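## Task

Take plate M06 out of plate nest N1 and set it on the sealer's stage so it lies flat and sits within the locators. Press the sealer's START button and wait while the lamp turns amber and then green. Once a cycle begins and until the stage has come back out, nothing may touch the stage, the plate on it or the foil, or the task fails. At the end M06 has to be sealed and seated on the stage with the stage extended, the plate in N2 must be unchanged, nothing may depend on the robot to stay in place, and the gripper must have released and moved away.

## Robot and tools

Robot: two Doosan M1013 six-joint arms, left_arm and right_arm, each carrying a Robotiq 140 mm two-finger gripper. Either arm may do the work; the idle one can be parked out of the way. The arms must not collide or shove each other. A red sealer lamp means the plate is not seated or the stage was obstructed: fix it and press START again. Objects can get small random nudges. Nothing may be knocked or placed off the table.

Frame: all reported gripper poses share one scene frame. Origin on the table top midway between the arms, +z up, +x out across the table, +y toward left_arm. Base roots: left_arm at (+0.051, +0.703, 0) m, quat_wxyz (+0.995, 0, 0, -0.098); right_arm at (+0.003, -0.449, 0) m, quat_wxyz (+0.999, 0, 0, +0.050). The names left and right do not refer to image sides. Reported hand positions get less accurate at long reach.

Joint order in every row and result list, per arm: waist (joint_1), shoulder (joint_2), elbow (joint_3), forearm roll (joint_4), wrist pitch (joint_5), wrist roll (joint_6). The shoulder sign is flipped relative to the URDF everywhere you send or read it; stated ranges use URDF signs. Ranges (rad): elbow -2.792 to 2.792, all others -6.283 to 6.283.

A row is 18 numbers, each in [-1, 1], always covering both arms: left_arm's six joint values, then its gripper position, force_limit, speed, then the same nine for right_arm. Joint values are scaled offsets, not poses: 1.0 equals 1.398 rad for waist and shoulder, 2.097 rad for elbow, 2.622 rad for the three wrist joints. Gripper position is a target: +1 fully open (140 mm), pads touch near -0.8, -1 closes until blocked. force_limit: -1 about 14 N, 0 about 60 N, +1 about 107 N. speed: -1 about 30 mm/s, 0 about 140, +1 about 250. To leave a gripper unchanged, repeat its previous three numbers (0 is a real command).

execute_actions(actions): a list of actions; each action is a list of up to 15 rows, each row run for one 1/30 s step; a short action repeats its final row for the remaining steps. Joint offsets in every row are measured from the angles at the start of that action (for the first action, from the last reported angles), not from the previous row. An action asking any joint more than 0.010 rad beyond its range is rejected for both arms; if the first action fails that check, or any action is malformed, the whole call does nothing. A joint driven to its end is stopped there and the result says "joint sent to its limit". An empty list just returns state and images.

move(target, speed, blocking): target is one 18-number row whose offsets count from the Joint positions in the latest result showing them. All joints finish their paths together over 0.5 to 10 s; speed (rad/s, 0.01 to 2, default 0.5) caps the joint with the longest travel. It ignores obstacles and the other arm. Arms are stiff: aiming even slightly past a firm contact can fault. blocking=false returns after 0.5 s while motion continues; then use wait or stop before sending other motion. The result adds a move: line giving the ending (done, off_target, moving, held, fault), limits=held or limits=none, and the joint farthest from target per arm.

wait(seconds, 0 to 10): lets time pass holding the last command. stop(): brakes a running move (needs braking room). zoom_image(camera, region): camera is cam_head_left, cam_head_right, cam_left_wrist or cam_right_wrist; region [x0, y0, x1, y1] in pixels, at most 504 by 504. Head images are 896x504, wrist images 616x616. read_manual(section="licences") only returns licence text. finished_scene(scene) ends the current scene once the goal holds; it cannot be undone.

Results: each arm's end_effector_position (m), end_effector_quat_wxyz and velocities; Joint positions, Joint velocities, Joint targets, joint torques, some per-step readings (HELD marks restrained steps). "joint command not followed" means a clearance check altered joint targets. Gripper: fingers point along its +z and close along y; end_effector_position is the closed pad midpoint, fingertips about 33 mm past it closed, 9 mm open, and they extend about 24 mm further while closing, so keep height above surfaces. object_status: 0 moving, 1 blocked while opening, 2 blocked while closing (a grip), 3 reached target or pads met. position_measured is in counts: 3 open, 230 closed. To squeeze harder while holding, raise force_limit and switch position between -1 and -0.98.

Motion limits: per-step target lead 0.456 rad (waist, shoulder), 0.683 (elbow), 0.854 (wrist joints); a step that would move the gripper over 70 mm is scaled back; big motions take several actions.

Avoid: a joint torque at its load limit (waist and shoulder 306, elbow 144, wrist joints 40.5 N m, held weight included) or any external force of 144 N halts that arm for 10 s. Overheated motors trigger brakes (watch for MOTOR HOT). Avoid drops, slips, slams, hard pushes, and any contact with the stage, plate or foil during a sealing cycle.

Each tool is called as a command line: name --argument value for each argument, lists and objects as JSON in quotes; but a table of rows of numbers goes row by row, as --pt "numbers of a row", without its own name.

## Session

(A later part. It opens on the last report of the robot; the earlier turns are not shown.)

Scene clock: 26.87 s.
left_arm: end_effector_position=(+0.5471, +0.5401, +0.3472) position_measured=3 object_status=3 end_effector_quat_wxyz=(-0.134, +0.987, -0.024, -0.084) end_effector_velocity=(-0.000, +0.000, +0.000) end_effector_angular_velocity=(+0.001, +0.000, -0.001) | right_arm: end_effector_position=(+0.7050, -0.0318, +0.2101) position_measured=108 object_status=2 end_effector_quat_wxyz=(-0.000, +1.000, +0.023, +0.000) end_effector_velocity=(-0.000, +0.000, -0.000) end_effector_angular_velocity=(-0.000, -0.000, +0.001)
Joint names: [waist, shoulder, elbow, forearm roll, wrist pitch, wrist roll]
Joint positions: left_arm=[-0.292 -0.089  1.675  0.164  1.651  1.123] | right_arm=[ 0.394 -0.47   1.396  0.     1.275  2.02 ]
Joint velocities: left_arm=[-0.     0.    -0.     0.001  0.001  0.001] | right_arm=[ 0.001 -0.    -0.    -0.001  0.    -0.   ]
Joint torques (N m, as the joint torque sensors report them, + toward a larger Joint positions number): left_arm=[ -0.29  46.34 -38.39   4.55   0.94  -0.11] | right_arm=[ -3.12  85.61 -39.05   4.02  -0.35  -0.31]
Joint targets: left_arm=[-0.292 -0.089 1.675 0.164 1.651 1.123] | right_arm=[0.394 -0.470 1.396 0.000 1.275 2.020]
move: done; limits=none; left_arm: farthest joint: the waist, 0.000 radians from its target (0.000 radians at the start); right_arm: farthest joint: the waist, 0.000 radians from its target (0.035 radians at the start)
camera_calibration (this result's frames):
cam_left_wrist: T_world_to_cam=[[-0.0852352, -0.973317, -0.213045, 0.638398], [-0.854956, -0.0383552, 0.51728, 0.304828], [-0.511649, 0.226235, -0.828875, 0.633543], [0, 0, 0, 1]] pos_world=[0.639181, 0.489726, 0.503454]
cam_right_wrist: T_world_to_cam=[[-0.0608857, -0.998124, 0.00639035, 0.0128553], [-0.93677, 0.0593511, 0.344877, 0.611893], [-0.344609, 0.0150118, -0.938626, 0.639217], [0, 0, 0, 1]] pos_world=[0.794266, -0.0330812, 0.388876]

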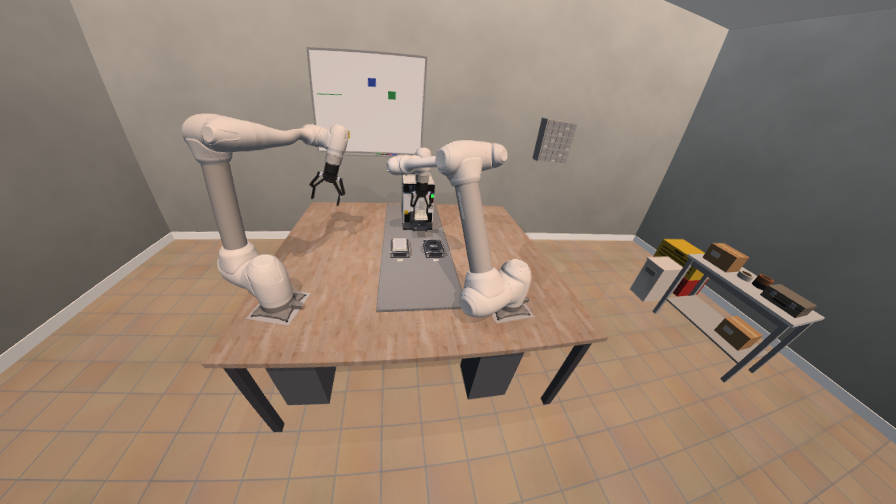

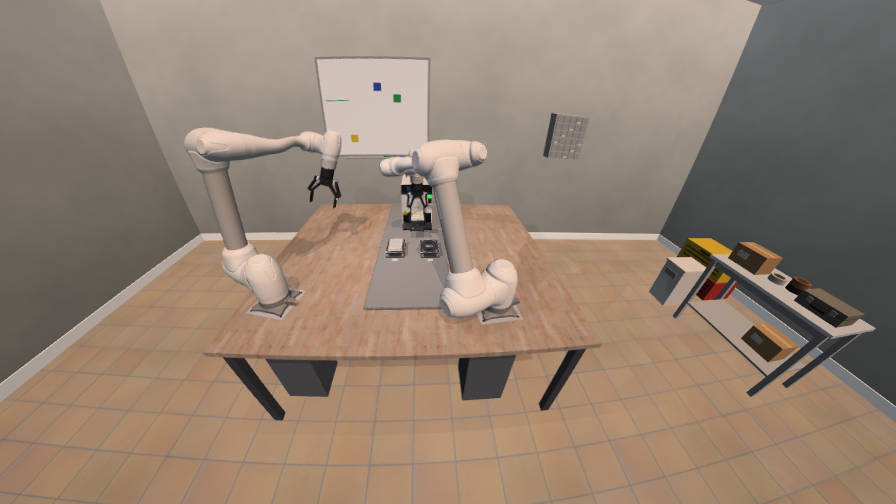

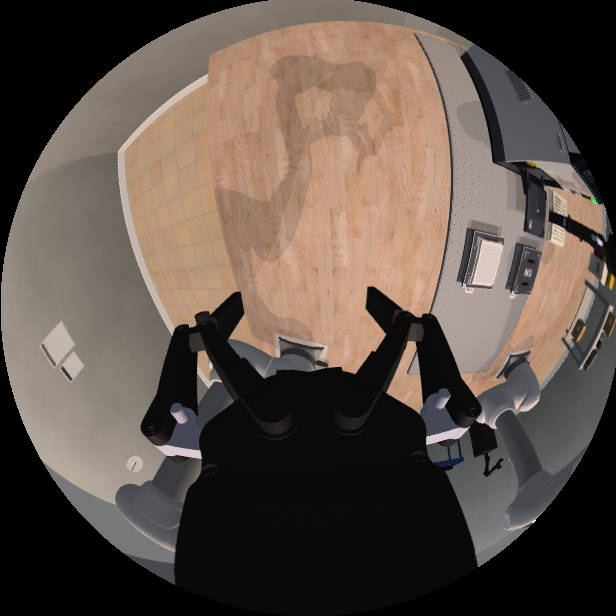

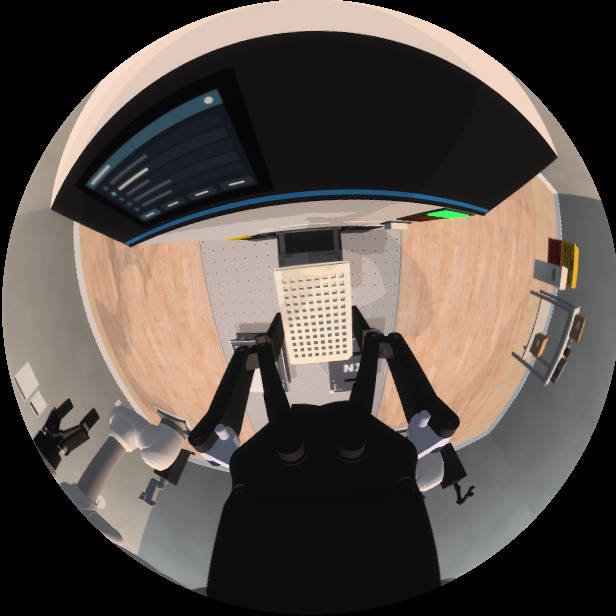

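move --target '[0,0,0,0,0,0,1,0,0, 0,-0.013,0.0182,0,-0.0215,0,-1,-0.3,-0.6]' --speed 0.1

zoom_image --camera "cam_right_wrist" --region '[230, 200, 410, 400]'

zoom_image --camera "cam_head_left" --region '[395, 190, 445, 240]'

zoom_image --camera "cam_left_wrist" --region '[500, 140, 610, 260]'

Scene clock: 28.77 s.
left_arm: end_effector_position=(+0.5471, +0.5401, +0.3472) position_measured=3 object_status=3 end_effector_quat_wxyz=(-0.134, +0.987, -0.024, -0.084) end_effector_velocity=(-0.000, +0.000, +0.000) end_effector_angular_velocity=(-0.000, -0.000, +0.001) | right_arm: end_effector_position=(+0.7050, -0.0318, +0.1751) position_measured=108 object_status=2 end_effector_quat_wxyz=(-0.000, +1.000, +0.023, +0.000) end_effector_velocity=(-0.000, +0.001, -0.000) end_effector_angular_velocity=(-0.000, -0.000, +0.002)
Joint names: [waist, shoulder, elbow, forearm roll, wrist pitch, wrist roll]
Joint positions: left_arm=[-0.292 -0.089  1.675  0.164  1.651  1.123] | right_arm=[ 0.394 -0.488  1.434  0.     1.219  2.02 ]
Joint velocities: left_arm=[ 0.     0.    -0.    -0.     0.001 -0.001] | right_arm=[ 0.001 -0.    -0.    -0.    -0.    -0.   ]
Joint torques (N m, as the joint torque sensors report them, + toward a larger Joint positions number): left_arm=[ -0.73  45.3  -37.98   4.56   0.95  -0.16] | right_arm=[ -3.45  86.55 -38.16   3.95  -0.29  -0.27]
Joint targets: left_arm=[-0.292 -0.089 1.675 0.164 1.651 1.123] | right_arm=[0.394 -0.488 1.434 0.000 1.219 2.020]
move: done; limits=none; left_arm: farthest joint: the waist, 0.000 radians from its target (0.000 radians at the start); right_arm: farthest joint: the waist, 0.000 radians from its target (0.000 radians at the start)
camera_calibration (this result's frames):
cam_left_wrist: T_world_to_cam=[[-0.0852356, -0.973317, -0.213045, 0.638398], [-0.854956, -0.0383549, 0.51728, 0.304828], [-0.511649, 0.226235, -0.828874, 0.633543], [0, 0, 0, 1]] pos_world=[0.639181, 0.489726, 0.503454]
cam_right_wrist: T_world_to_cam=[[-0.0608852, -0.998124, 0.00637069, 0.0130865], [-0.936781, 0.0593443, 0.344846, 0.623997], [-0.344577, 0.0150281, -0.938638, 0.606312], [0, 0, 0, 1]] pos_world=[0.794267, -0.0330804, 0.353841]

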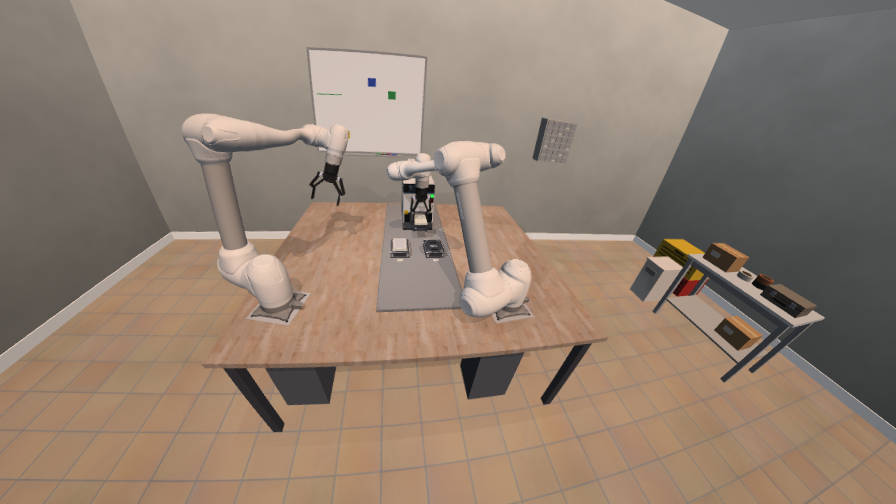

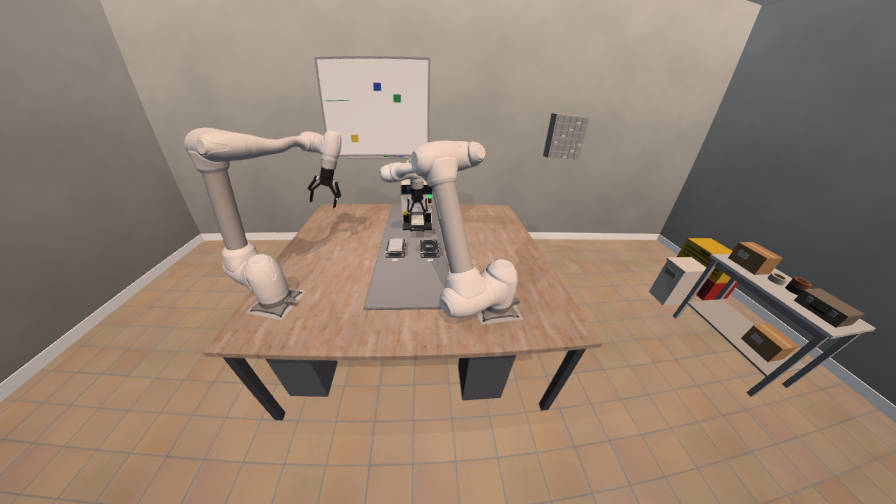

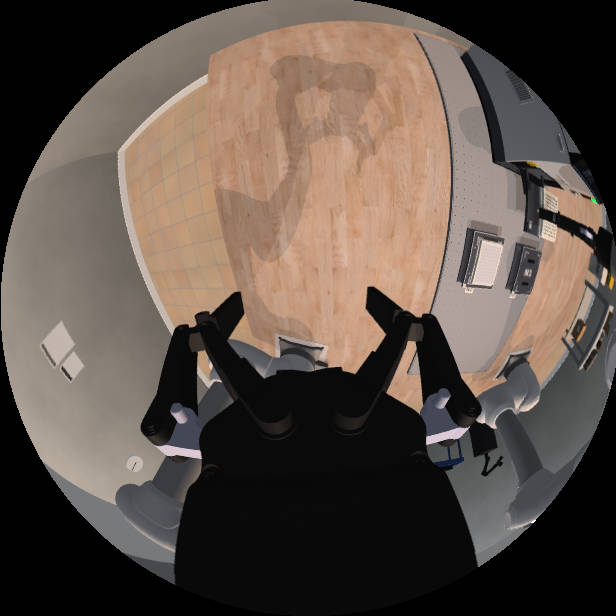

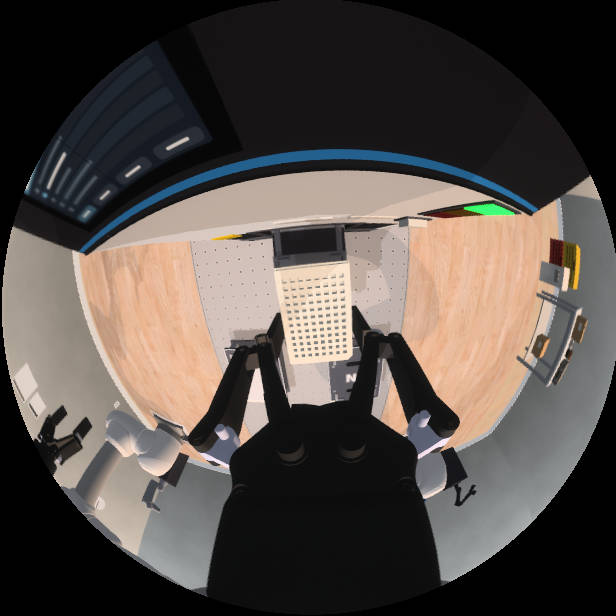

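Region (230, 200, 410, 400) of cam_right_wrist's 616x616 image, scaled by 2.520, with more detail than that image has; it fills the left 454 columns of this view, and the rest is white.

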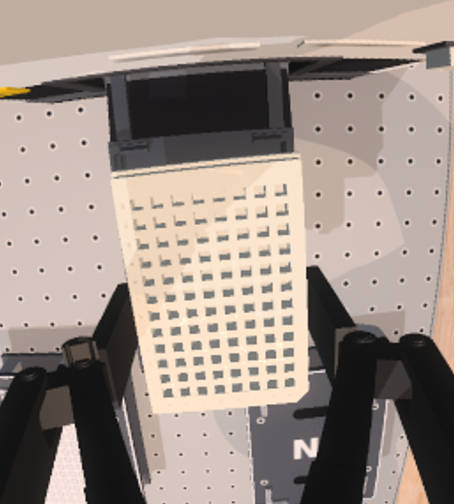

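Region (395, 190, 445, 240) of cam_head_left's 896x504 image, scaled by 10.080, with more detail than that image has.

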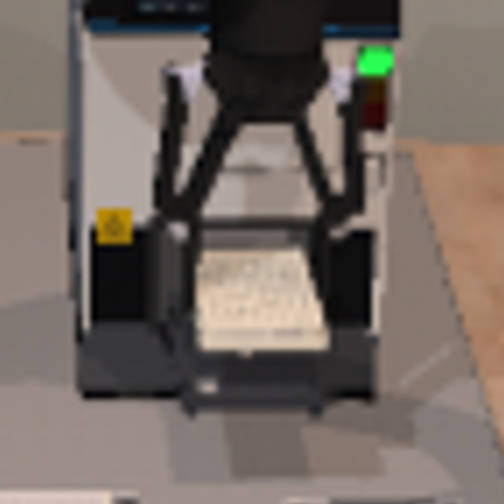

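Region (500, 140, 610, 260) of cam_left_wrist's 616x616 image, scaled by 4.200, with more detail than that image has; it fills the left 462 columns of this view, and the rest is white.

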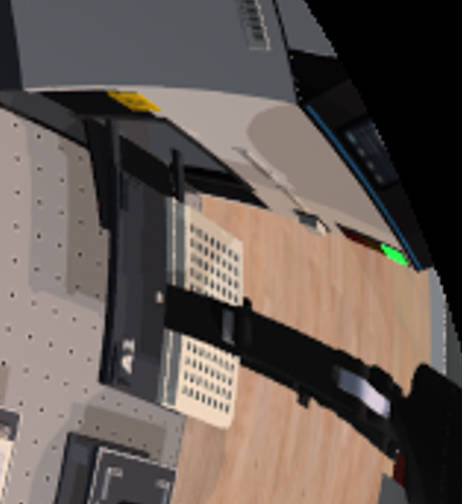

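move --target '[0,0,0,0,0,0,1,0,0, 0.0015,-0.0062,0.0072,0,-0.0091,0.0008,-1,-0.3,-0.6]' --speed 0.04

zoom_image --camera "cam_right_wrist" --region '[250, 210, 380, 340]'

zoom_image --camera "cam_head_left" --region '[395, 190, 445, 240]'

zoom_image --camera "cam_left_wrist" --region '[510, 150, 580, 250]'

Scene clock: 30.83 s.
left_arm: end_effector_position=(+0.5471, +0.5401, +0.3472) position_measured=3 object_status=3 end_effector_quat_wxyz=(-0.134, +0.987, -0.024, -0.084) end_effector_velocity=(+0.000, +0.000, -0.000) end_effector_angular_velocity=(+0.001, -0.001, +0.001) | right_arm: end_effector_position=(+0.7042, -0.0303, +0.1601) position_measured=108 object_status=2 end_effector_quat_wxyz=(-0.000, +1.000, +0.023, +0.000) end_effector_velocity=(+0.001, +0.001, +0.001) end_effector_angular_velocity=(+0.001, -0.002, +0.000)
Joint names: [waist, shoulder, elbow, forearm roll, wrist pitch, wrist roll]
Joint positions: left_arm=[-0.292 -0.089  1.675  0.164  1.651  1.123] | right_arm=[ 0.396 -0.497  1.449  0.     1.195  2.022]
Joint velocities: left_arm=[-0.    -0.001 -0.     0.001 -0.    -0.001] | right_arm=[ 0.001 -0.    -0.002 -0.    -0.     0.   ]
Joint torques (N m, as the joint torque sensors report them, + toward a larger Joint positions number): left_arm=[ -1.61  45.56 -38.48   4.38   0.9   -0.22] | right_arm=[ -2.87  86.83 -38.47   3.92  -0.41  -0.27]
Joint targets: left_arm=[-0.292 -0.089 1.675 0.164 1.651 1.123] | right_arm=[0.396 -0.497 1.449 0.000 1.195 2.022]
move: done; limits=none; left_arm: farthest joint: the waist, 0.000 radians from its target (0.000 radians at the start); right_arm: farthest joint: the waist, 0.000 radians from its target (0.002 radians at the start)
camera_calibration (this result's frames):
cam_left_wrist: T_world_to_cam=[[-0.0852354, -0.973317, -0.213045, 0.638398], [-0.854956, -0.038355, 0.51728, 0.304828], [-0.511649, 0.226235, -0.828875, 0.633543], [0, 0, 0, 1]] pos_world=[0.639181, 0.489726, 0.503454]
cam_right_wrist: T_world_to_cam=[[-0.0608882, -0.998125, 0.00631645, 0.0146298], [-0.936812, 0.0593297, 0.344766, 0.628316], [-0.344494, 0.0150748, -0.938668, 0.591919], [0, 0, 0, 1]] pos_world=[0.793418, -0.0315986, 0.338901]

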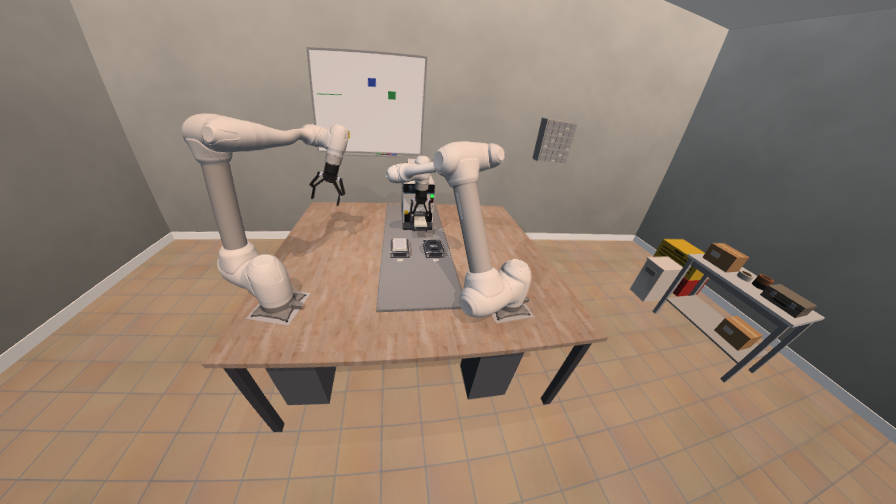

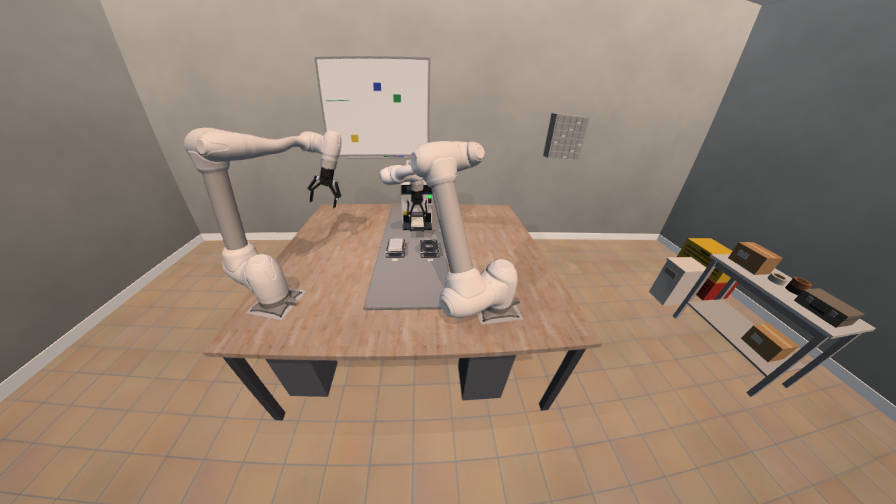

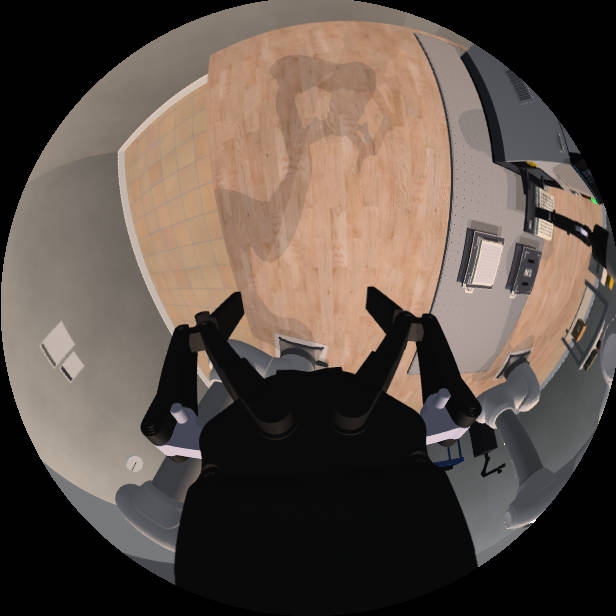

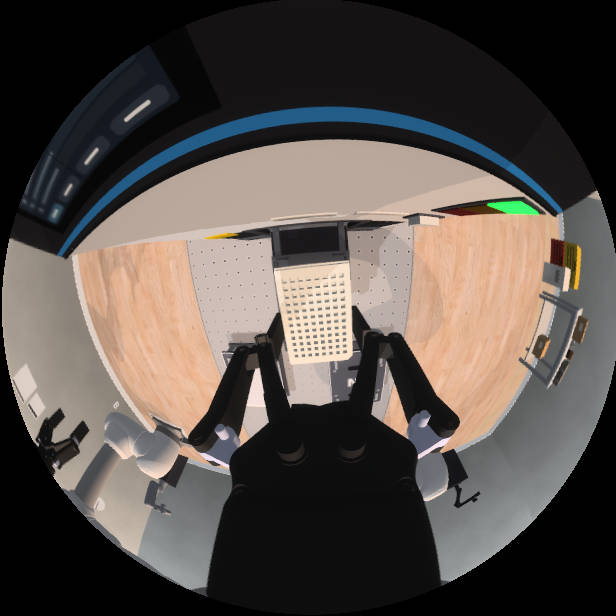

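Region (250, 210, 380, 340) of cam_right_wrist's 616x616 image, scaled by 3.877, with more detail than that image has.

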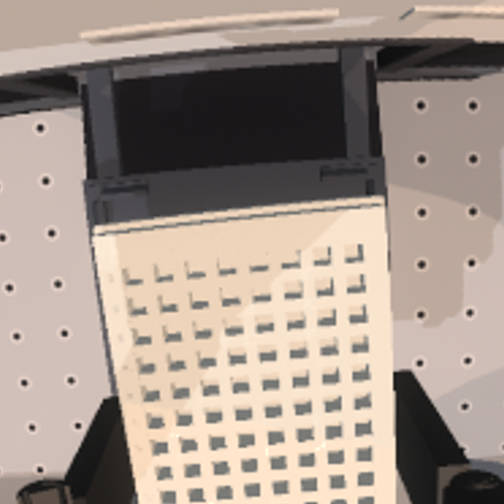

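Region (395, 190, 445, 240) of cam_head_left's 896x504 image, scaled by 10.080, with more detail than that image has.

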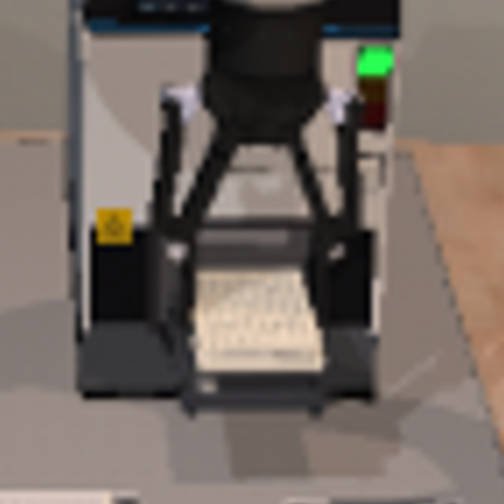

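Region (510, 150, 580, 250) of cam_left_wrist's 616x616 image, scaled by 5.040, with more detail than that image has; it fills the left 353 columns of this view, and the rest is white.

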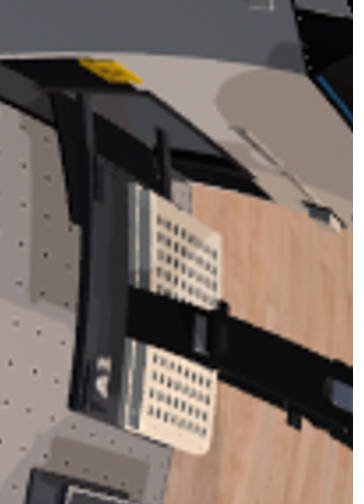

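move --target '[0,0,0,0,0,0,1,0,0, 0,-0.0051,0.0056,0,-0.0072,0,-1,-0.3,-0.6]' --speed 0.03

zoom_image --camera "cam_right_wrist" --region '[250, 210, 380, 340]'

zoom_image --camera "cam_left_wrist" --region '[510, 150, 580, 250]'

Scene clock: 32.60 s.
left_arm: end_effector_position=(+0.5471, +0.5401, +0.3472) position_measured=3 object_status=3 end_effector_quat_wxyz=(-0.134, +0.987, -0.024, -0.084) end_effector_velocity=(-0.000, +0.000, -0.000) end_effector_angular_velocity=(+0.001, +0.001, -0.000) | right_arm: end_effector_position=(+0.7041, -0.0304, +0.1483) position_measured=108 object_status=2 end_effector_quat_wxyz=(-0.000, +1.000, +0.023, +0.000) end_effector_velocity=(-0.001, -0.000, -0.000) end_effector_angular_velocity=(-0.000, +0.001, +0.000)
Joint names: [waist, shoulder, elbow, forearm roll, wrist pitch, wrist roll]
Joint positions: left_arm=[-0.292 -0.089  1.675  0.164  1.651  1.123] | right_arm=[ 0.396 -0.504  1.461  0.     1.176  2.022]
Joint velocities: left_arm=[ 0.    -0.     0.     0.001  0.002  0.001] | right_arm=[ 0.     0.     0.001  0.    -0.    -0.   ]
Joint torques (N m, as the joint torque sensors report them, + toward a larger Joint positions number): left_arm=[ -0.85  44.32 -38.67   4.64   0.87  -0.2 ] | right_arm=[ -2.36  87.55 -38.3    3.83  -0.47  -0.32]
Joint targets: left_arm=[-0.292 -0.089 1.675 0.164 1.651 1.123] | right_arm=[0.396 -0.504 1.461 0.000 1.176 2.022]
move: done; limits=none; left_arm: farthest joint: the waist, 0.000 radians from its target (0.000 radians at the start); right_arm: farthest joint: the waist, 0.000 radians from its target (0.000 radians at the start)
camera_calibration (this result's frames):
cam_left_wrist: T_world_to_cam=[[-0.0852353, -0.973317, -0.213046, 0.638398], [-0.854956, -0.0383553, 0.51728, 0.304828], [-0.511649, 0.226235, -0.828874, 0.633543], [0, 0, 0, 1]] pos_world=[0.639181, 0.489726, 0.503454]
cam_right_wrist: T_world_to_cam=[[-0.0608843, -0.998125, 0.00630971, 0.0146671], [-0.936816, 0.0593239, 0.344756, 0.632358], [-0.344483, 0.0150792, -0.938671, 0.580729], [0, 0, 0, 1]] pos_world=[0.793347, -0.0316313, 0.327013]

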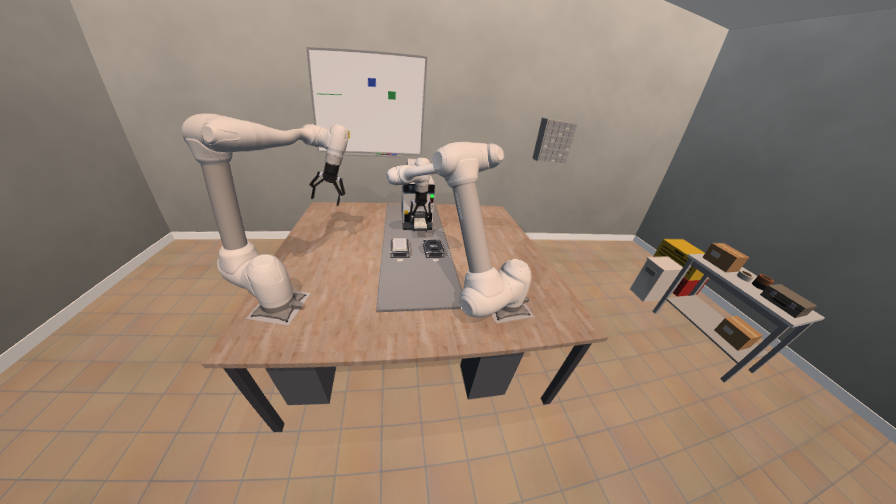

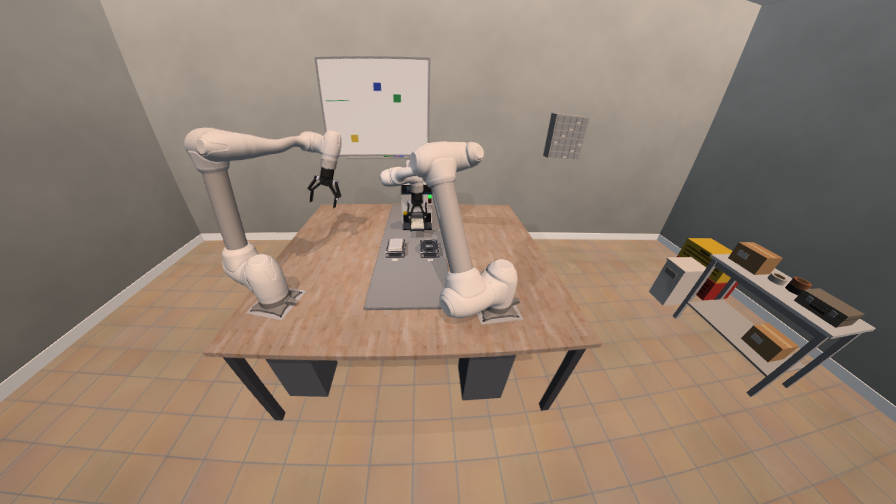

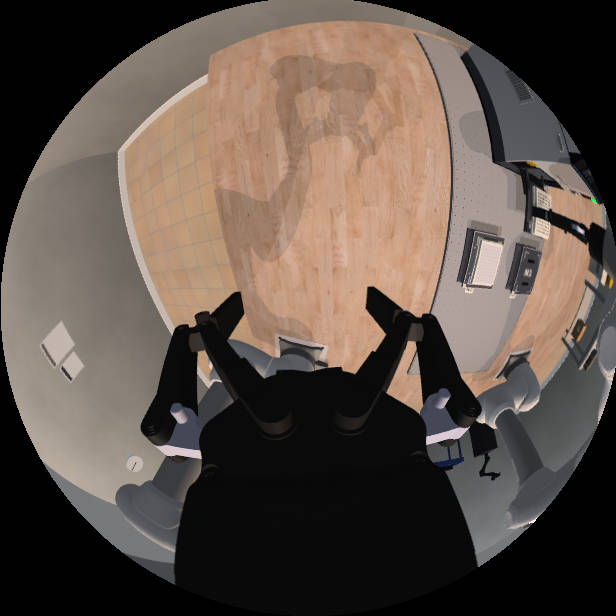

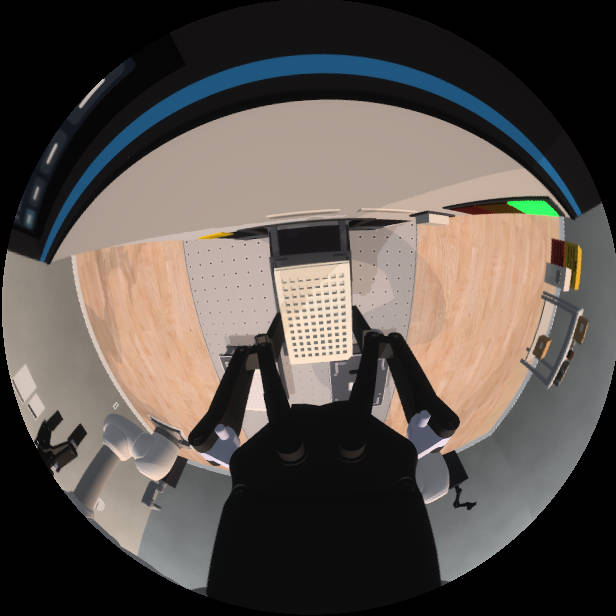

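Region (250, 210, 380, 340) of cam_right_wrist's 616x616 image, scaled by 3.877, with more detail than that image has.

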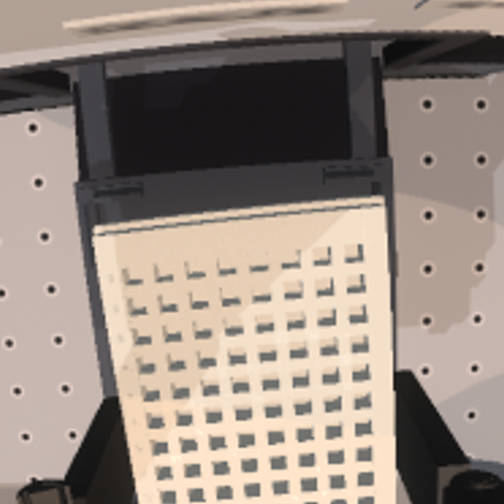

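Region (510, 150, 580, 250) of cam_left_wrist's 616x616 image, scaled by 5.040, with more detail than that image has; it fills the left 353 columns of this view, and the rest is white.

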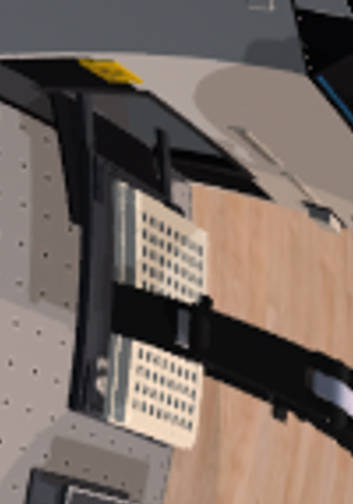

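move --target '[0,0,0,0,0,0,1,0,0, 0.0019,-0.0042,0.0002,0,-0.0024,0.0094,-1,-0.3,-0.6]' --speed 0.03

zoom_image --camera "cam_right_wrist" --region '[250, 210, 380, 340]'

zoom_image --camera "cam_head_left" --region '[400, 200, 440, 240]'

Scene clock: 35.20 s.
left_arm: end_effector_position=(+0.5471, +0.5401, +0.3472) position_measured=3 object_status=3 end_effector_quat_wxyz=(-0.134, +0.987, -0.024, -0.084) end_effector_velocity=(+0.000, +0.000, -0.000) end_effector_angular_velocity=(+0.000, +0.001, -0.000) | right_arm: end_effector_position=(+0.7046, -0.0276, +0.1432) position_measured=108 object_status=2 end_effector_quat_wxyz=(-0.000, +1.000, +0.012, +0.000) end_effector_velocity=(+0.000, +0.000, -0.000) end_effector_angular_velocity=(-0.001, -0.000, -0.000)
Joint names: [waist, shoulder, elbow, forearm roll, wrist pitch, wrist roll]
Joint positions: left_arm=[-0.292 -0.089  1.675  0.164  1.651  1.123] | right_arm=[ 0.399 -0.51   1.462  0.     1.17   2.046]
Joint velocities: left_arm=[ 0.    -0.001 -0.     0.     0.     0.001] | right_arm=[ 0.    -0.     0.    -0.001 -0.     0.001]
Joint torques (N m, as the joint torque sensors report them, + toward a larger Joint positions number): left_arm=[ -0.19  46.35 -37.98   4.72   1.    -0.22] | right_arm=[ -2.24  88.26 -38.05   3.87  -0.4   -0.21]
Joint targets: left_arm=[-0.292 -0.089 1.675 0.164 1.651 1.123] | right_arm=[0.399 -0.510 1.462 0.000 1.170 2.046]
move: done; limits=none; left_arm: farthest joint: the waist, 0.000 radians from its target (0.000 radians at the start); right_arm: farthest joint: the waist, 0.000 radians from its target (0.002 radians at the start)
camera_calibration (this result's frames):
cam_left_wrist: T_world_to_cam=[[-0.0852354, -0.973317, -0.213046, 0.638398], [-0.854956, -0.0383551, 0.51728, 0.304828], [-0.511649, 0.226235, -0.828875, 0.633543], [0, 0, 0, 1]] pos_world=[0.639181, 0.489726, 0.503454]
cam_right_wrist: T_world_to_cam=[[-0.0828087, -0.996546, 0.00630126, 0.032944], [-0.935282, 0.079898, 0.344766, 0.63386], [-0.344079, 0.0226562, -0.938667, 0.576076], [0, 0, 0, 1]] pos_world=[0.793782, -0.0308656, 0.322003]

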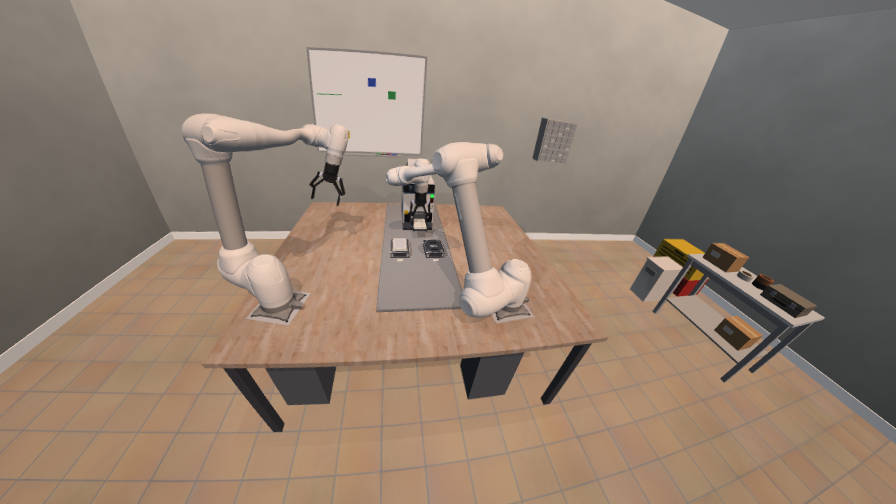

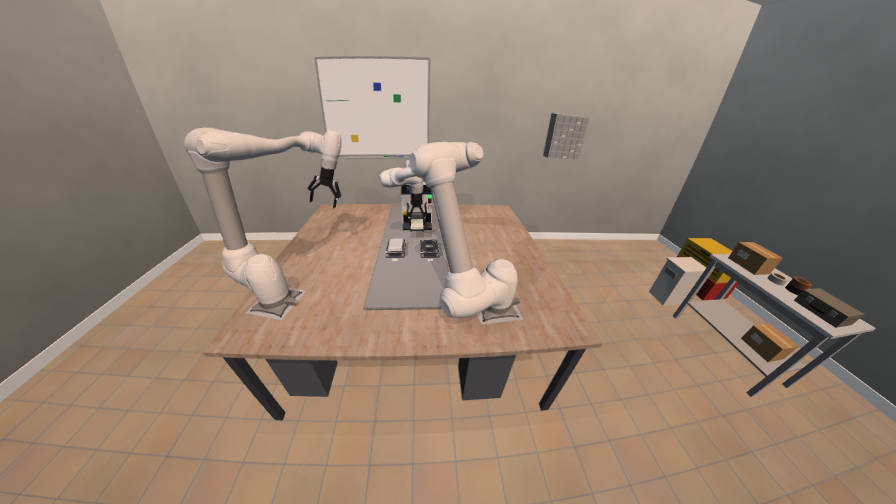

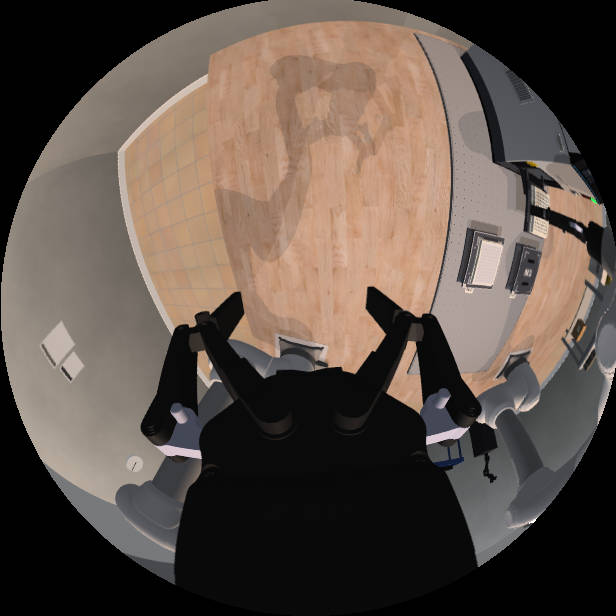

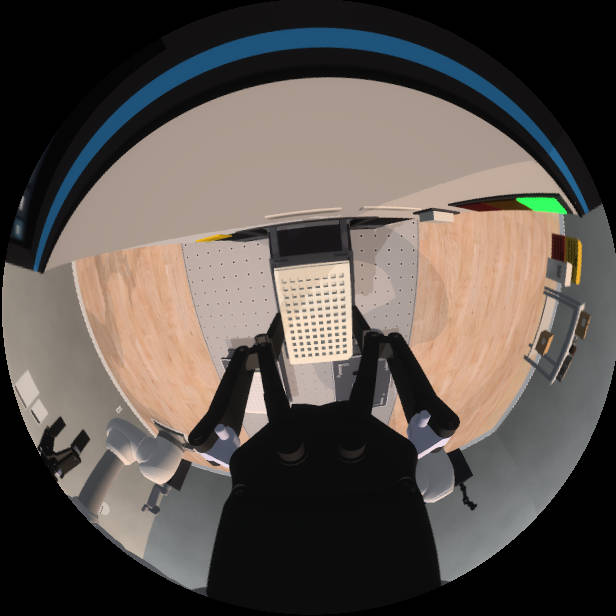

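Region (250, 210, 380, 340) of cam_right_wrist's 616x616 image, scaled by 3.877, with more detail than that image has.

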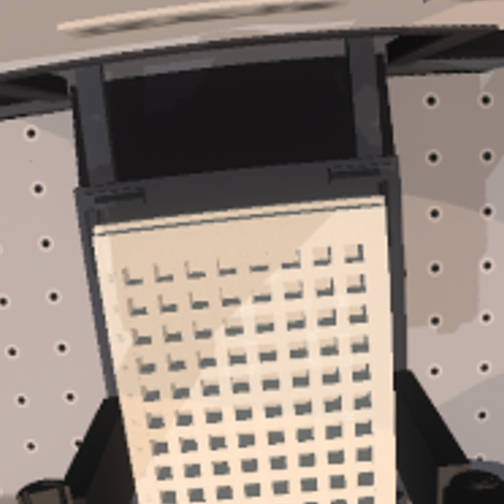

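Region (400, 200, 440, 240) of cam_head_left's 896x504 image, scaled by 12.600, with more detail than that image has.

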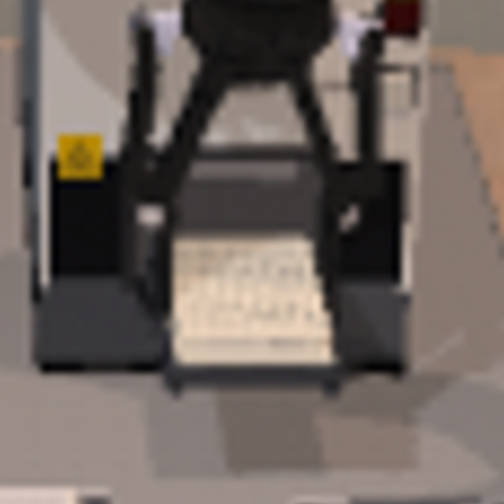

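move --target '[0,0,0,0,0,0,1,0,0, -0.0008,-0.0047,0.0006,0,-0.003,-0.0004,-1,-0.3,-0.6]' --speed 0.02

zoom_image --camera "cam_right_wrist" --region '[250, 210, 380, 340]'

zoom_image --camera "cam_head_left" --region '[400, 200, 440, 240]'

zoom_image --camera "cam_left_wrist" --region '[510, 150, 580, 250]'

Scene clock: 37.07 s.
left_arm: end_effector_position=(+0.5471, +0.5401, +0.3472) position_measured=3 object_status=3 end_effector_quat_wxyz=(-0.134, +0.987, -0.024, -0.084) end_effector_velocity=(+0.000, -0.000, -0.000) end_effector_angular_velocity=(+0.000, -0.001, +0.001) | right_arm: end_effector_position=(+0.7068, -0.0275, +0.1376) position_measured=108 object_status=2 end_effector_quat_wxyz=(-0.000, +1.000, +0.012, +0.001) end_effector_velocity=(-0.001, +0.000, -0.001) end_effector_angular_velocity=(-0.001, +0.001, +0.001)
Joint names: [waist, shoulder, elbow, forearm roll, wrist pitch, wrist roll]
Joint positions: left_arm=[-0.292 -0.089  1.675  0.164  1.651  1.123] | right_arm=[ 0.398 -0.516  1.463  0.     1.162  2.045]
Joint velocities: left_arm=[ 0.    -0.    -0.     0.    -0.    -0.002] | right_arm=[ 0.001 -0.001  0.001 -0.    -0.001  0.   ]
Joint torques (N m, as the joint torque sensors report them, + toward a larger Joint positions number): left_arm=[ -1.34  45.75 -38.5    4.59   0.84  -0.12] | right_arm=[-3.   30.94 -5.41  3.89 -3.71 -0.53]
Joint targets: left_arm=[-0.292 -0.089 1.675 0.164 1.651 1.123] | right_arm=[0.398 -0.516 1.463 0.000 1.162 2.045]
move: done; limits=none; left_arm: farthest joint: the waist, 0.000 radians from its target (0.000 radians at the start); right_arm: farthest joint: the shoulder, 0.001 radians from its target (0.007 radians at the start)
camera_calibration (this result's frames):
cam_left_wrist: T_world_to_cam=[[-0.0852355, -0.973317, -0.213046, 0.638398], [-0.854956, -0.038355, 0.51728, 0.304828], [-0.511649, 0.226235, -0.828874, 0.633543], [0, 0, 0, 1]] pos_world=[0.639181, 0.489726, 0.503454]
cam_right_wrist: T_world_to_cam=[[-0.0828837, -0.996541, 0.00596069, 0.0334191], [-0.935465, 0.0798631, 0.344278, 0.638022], [-0.343564, 0.022959, -0.938849, 0.571241], [0, 0, 0, 1]] pos_world=[0.795874, -0.0307661, 0.316452]

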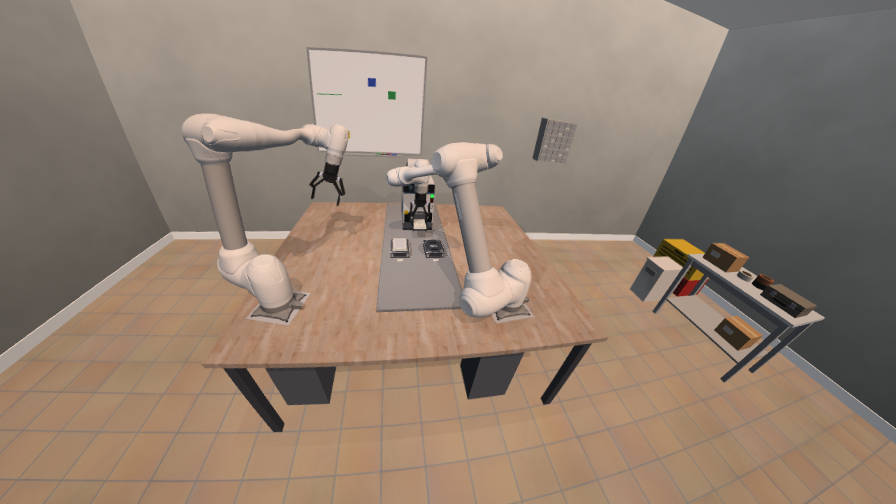

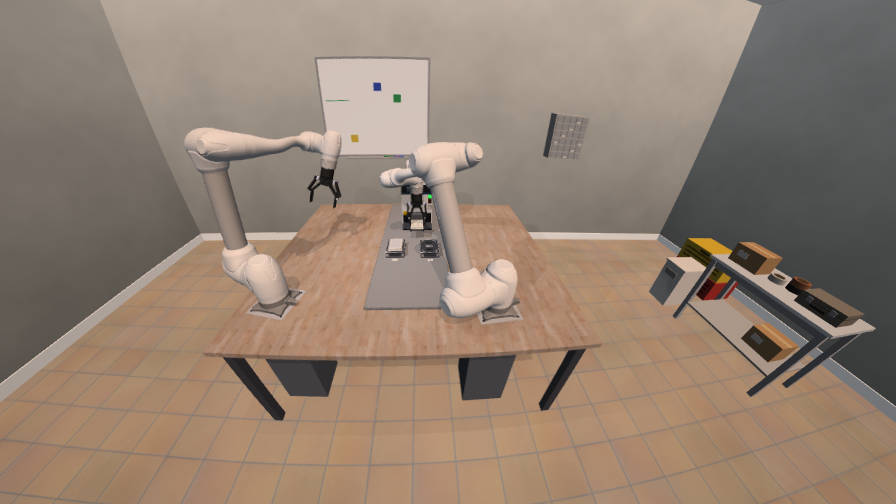

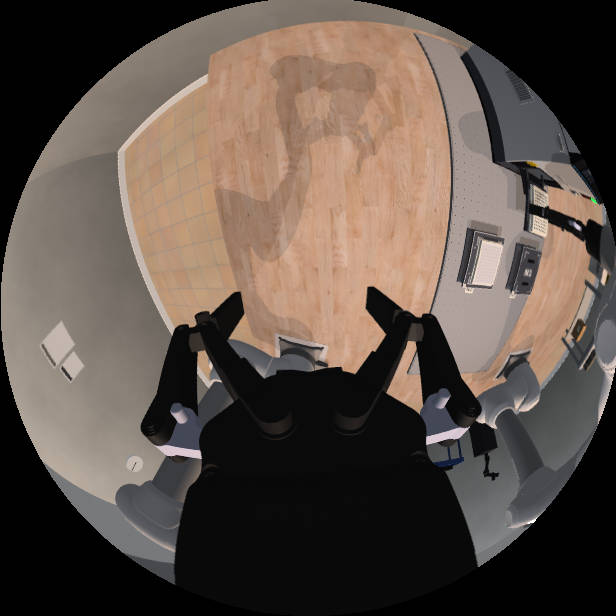

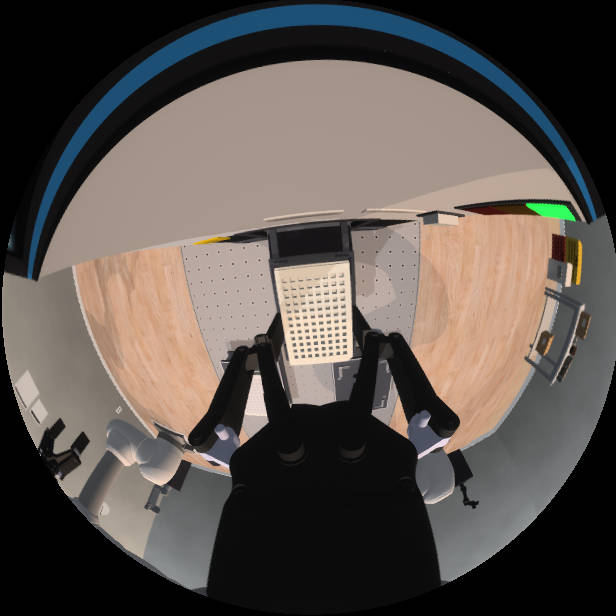

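Region (250, 210, 380, 340) of cam_right_wrist's 616x616 image, scaled by 3.877, with more detail than that image has.

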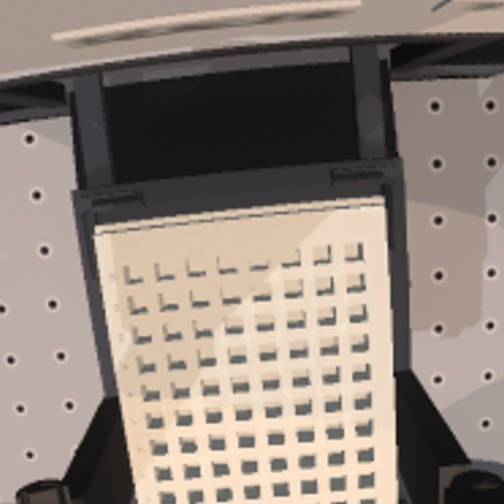

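Region (400, 200, 440, 240) of cam_head_left's 896x504 image, scaled by 12.600, with more detail than that image has.

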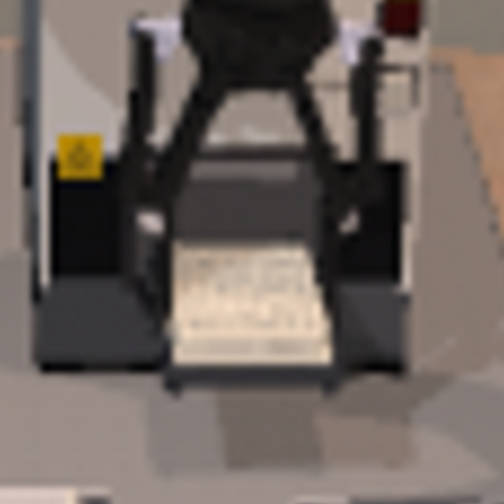

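Region (510, 150, 580, 250) of cam_left_wrist's 616x616 image, scaled by 5.040, with more detail than that image has; it fills the left 353 columns of this view, and the rest is white.

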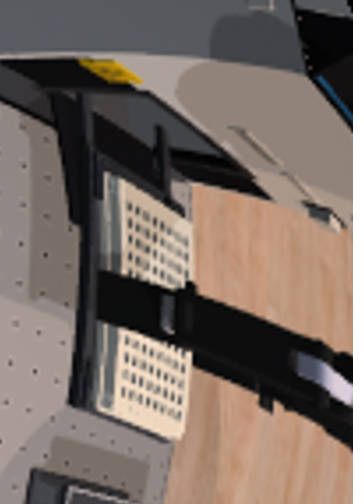

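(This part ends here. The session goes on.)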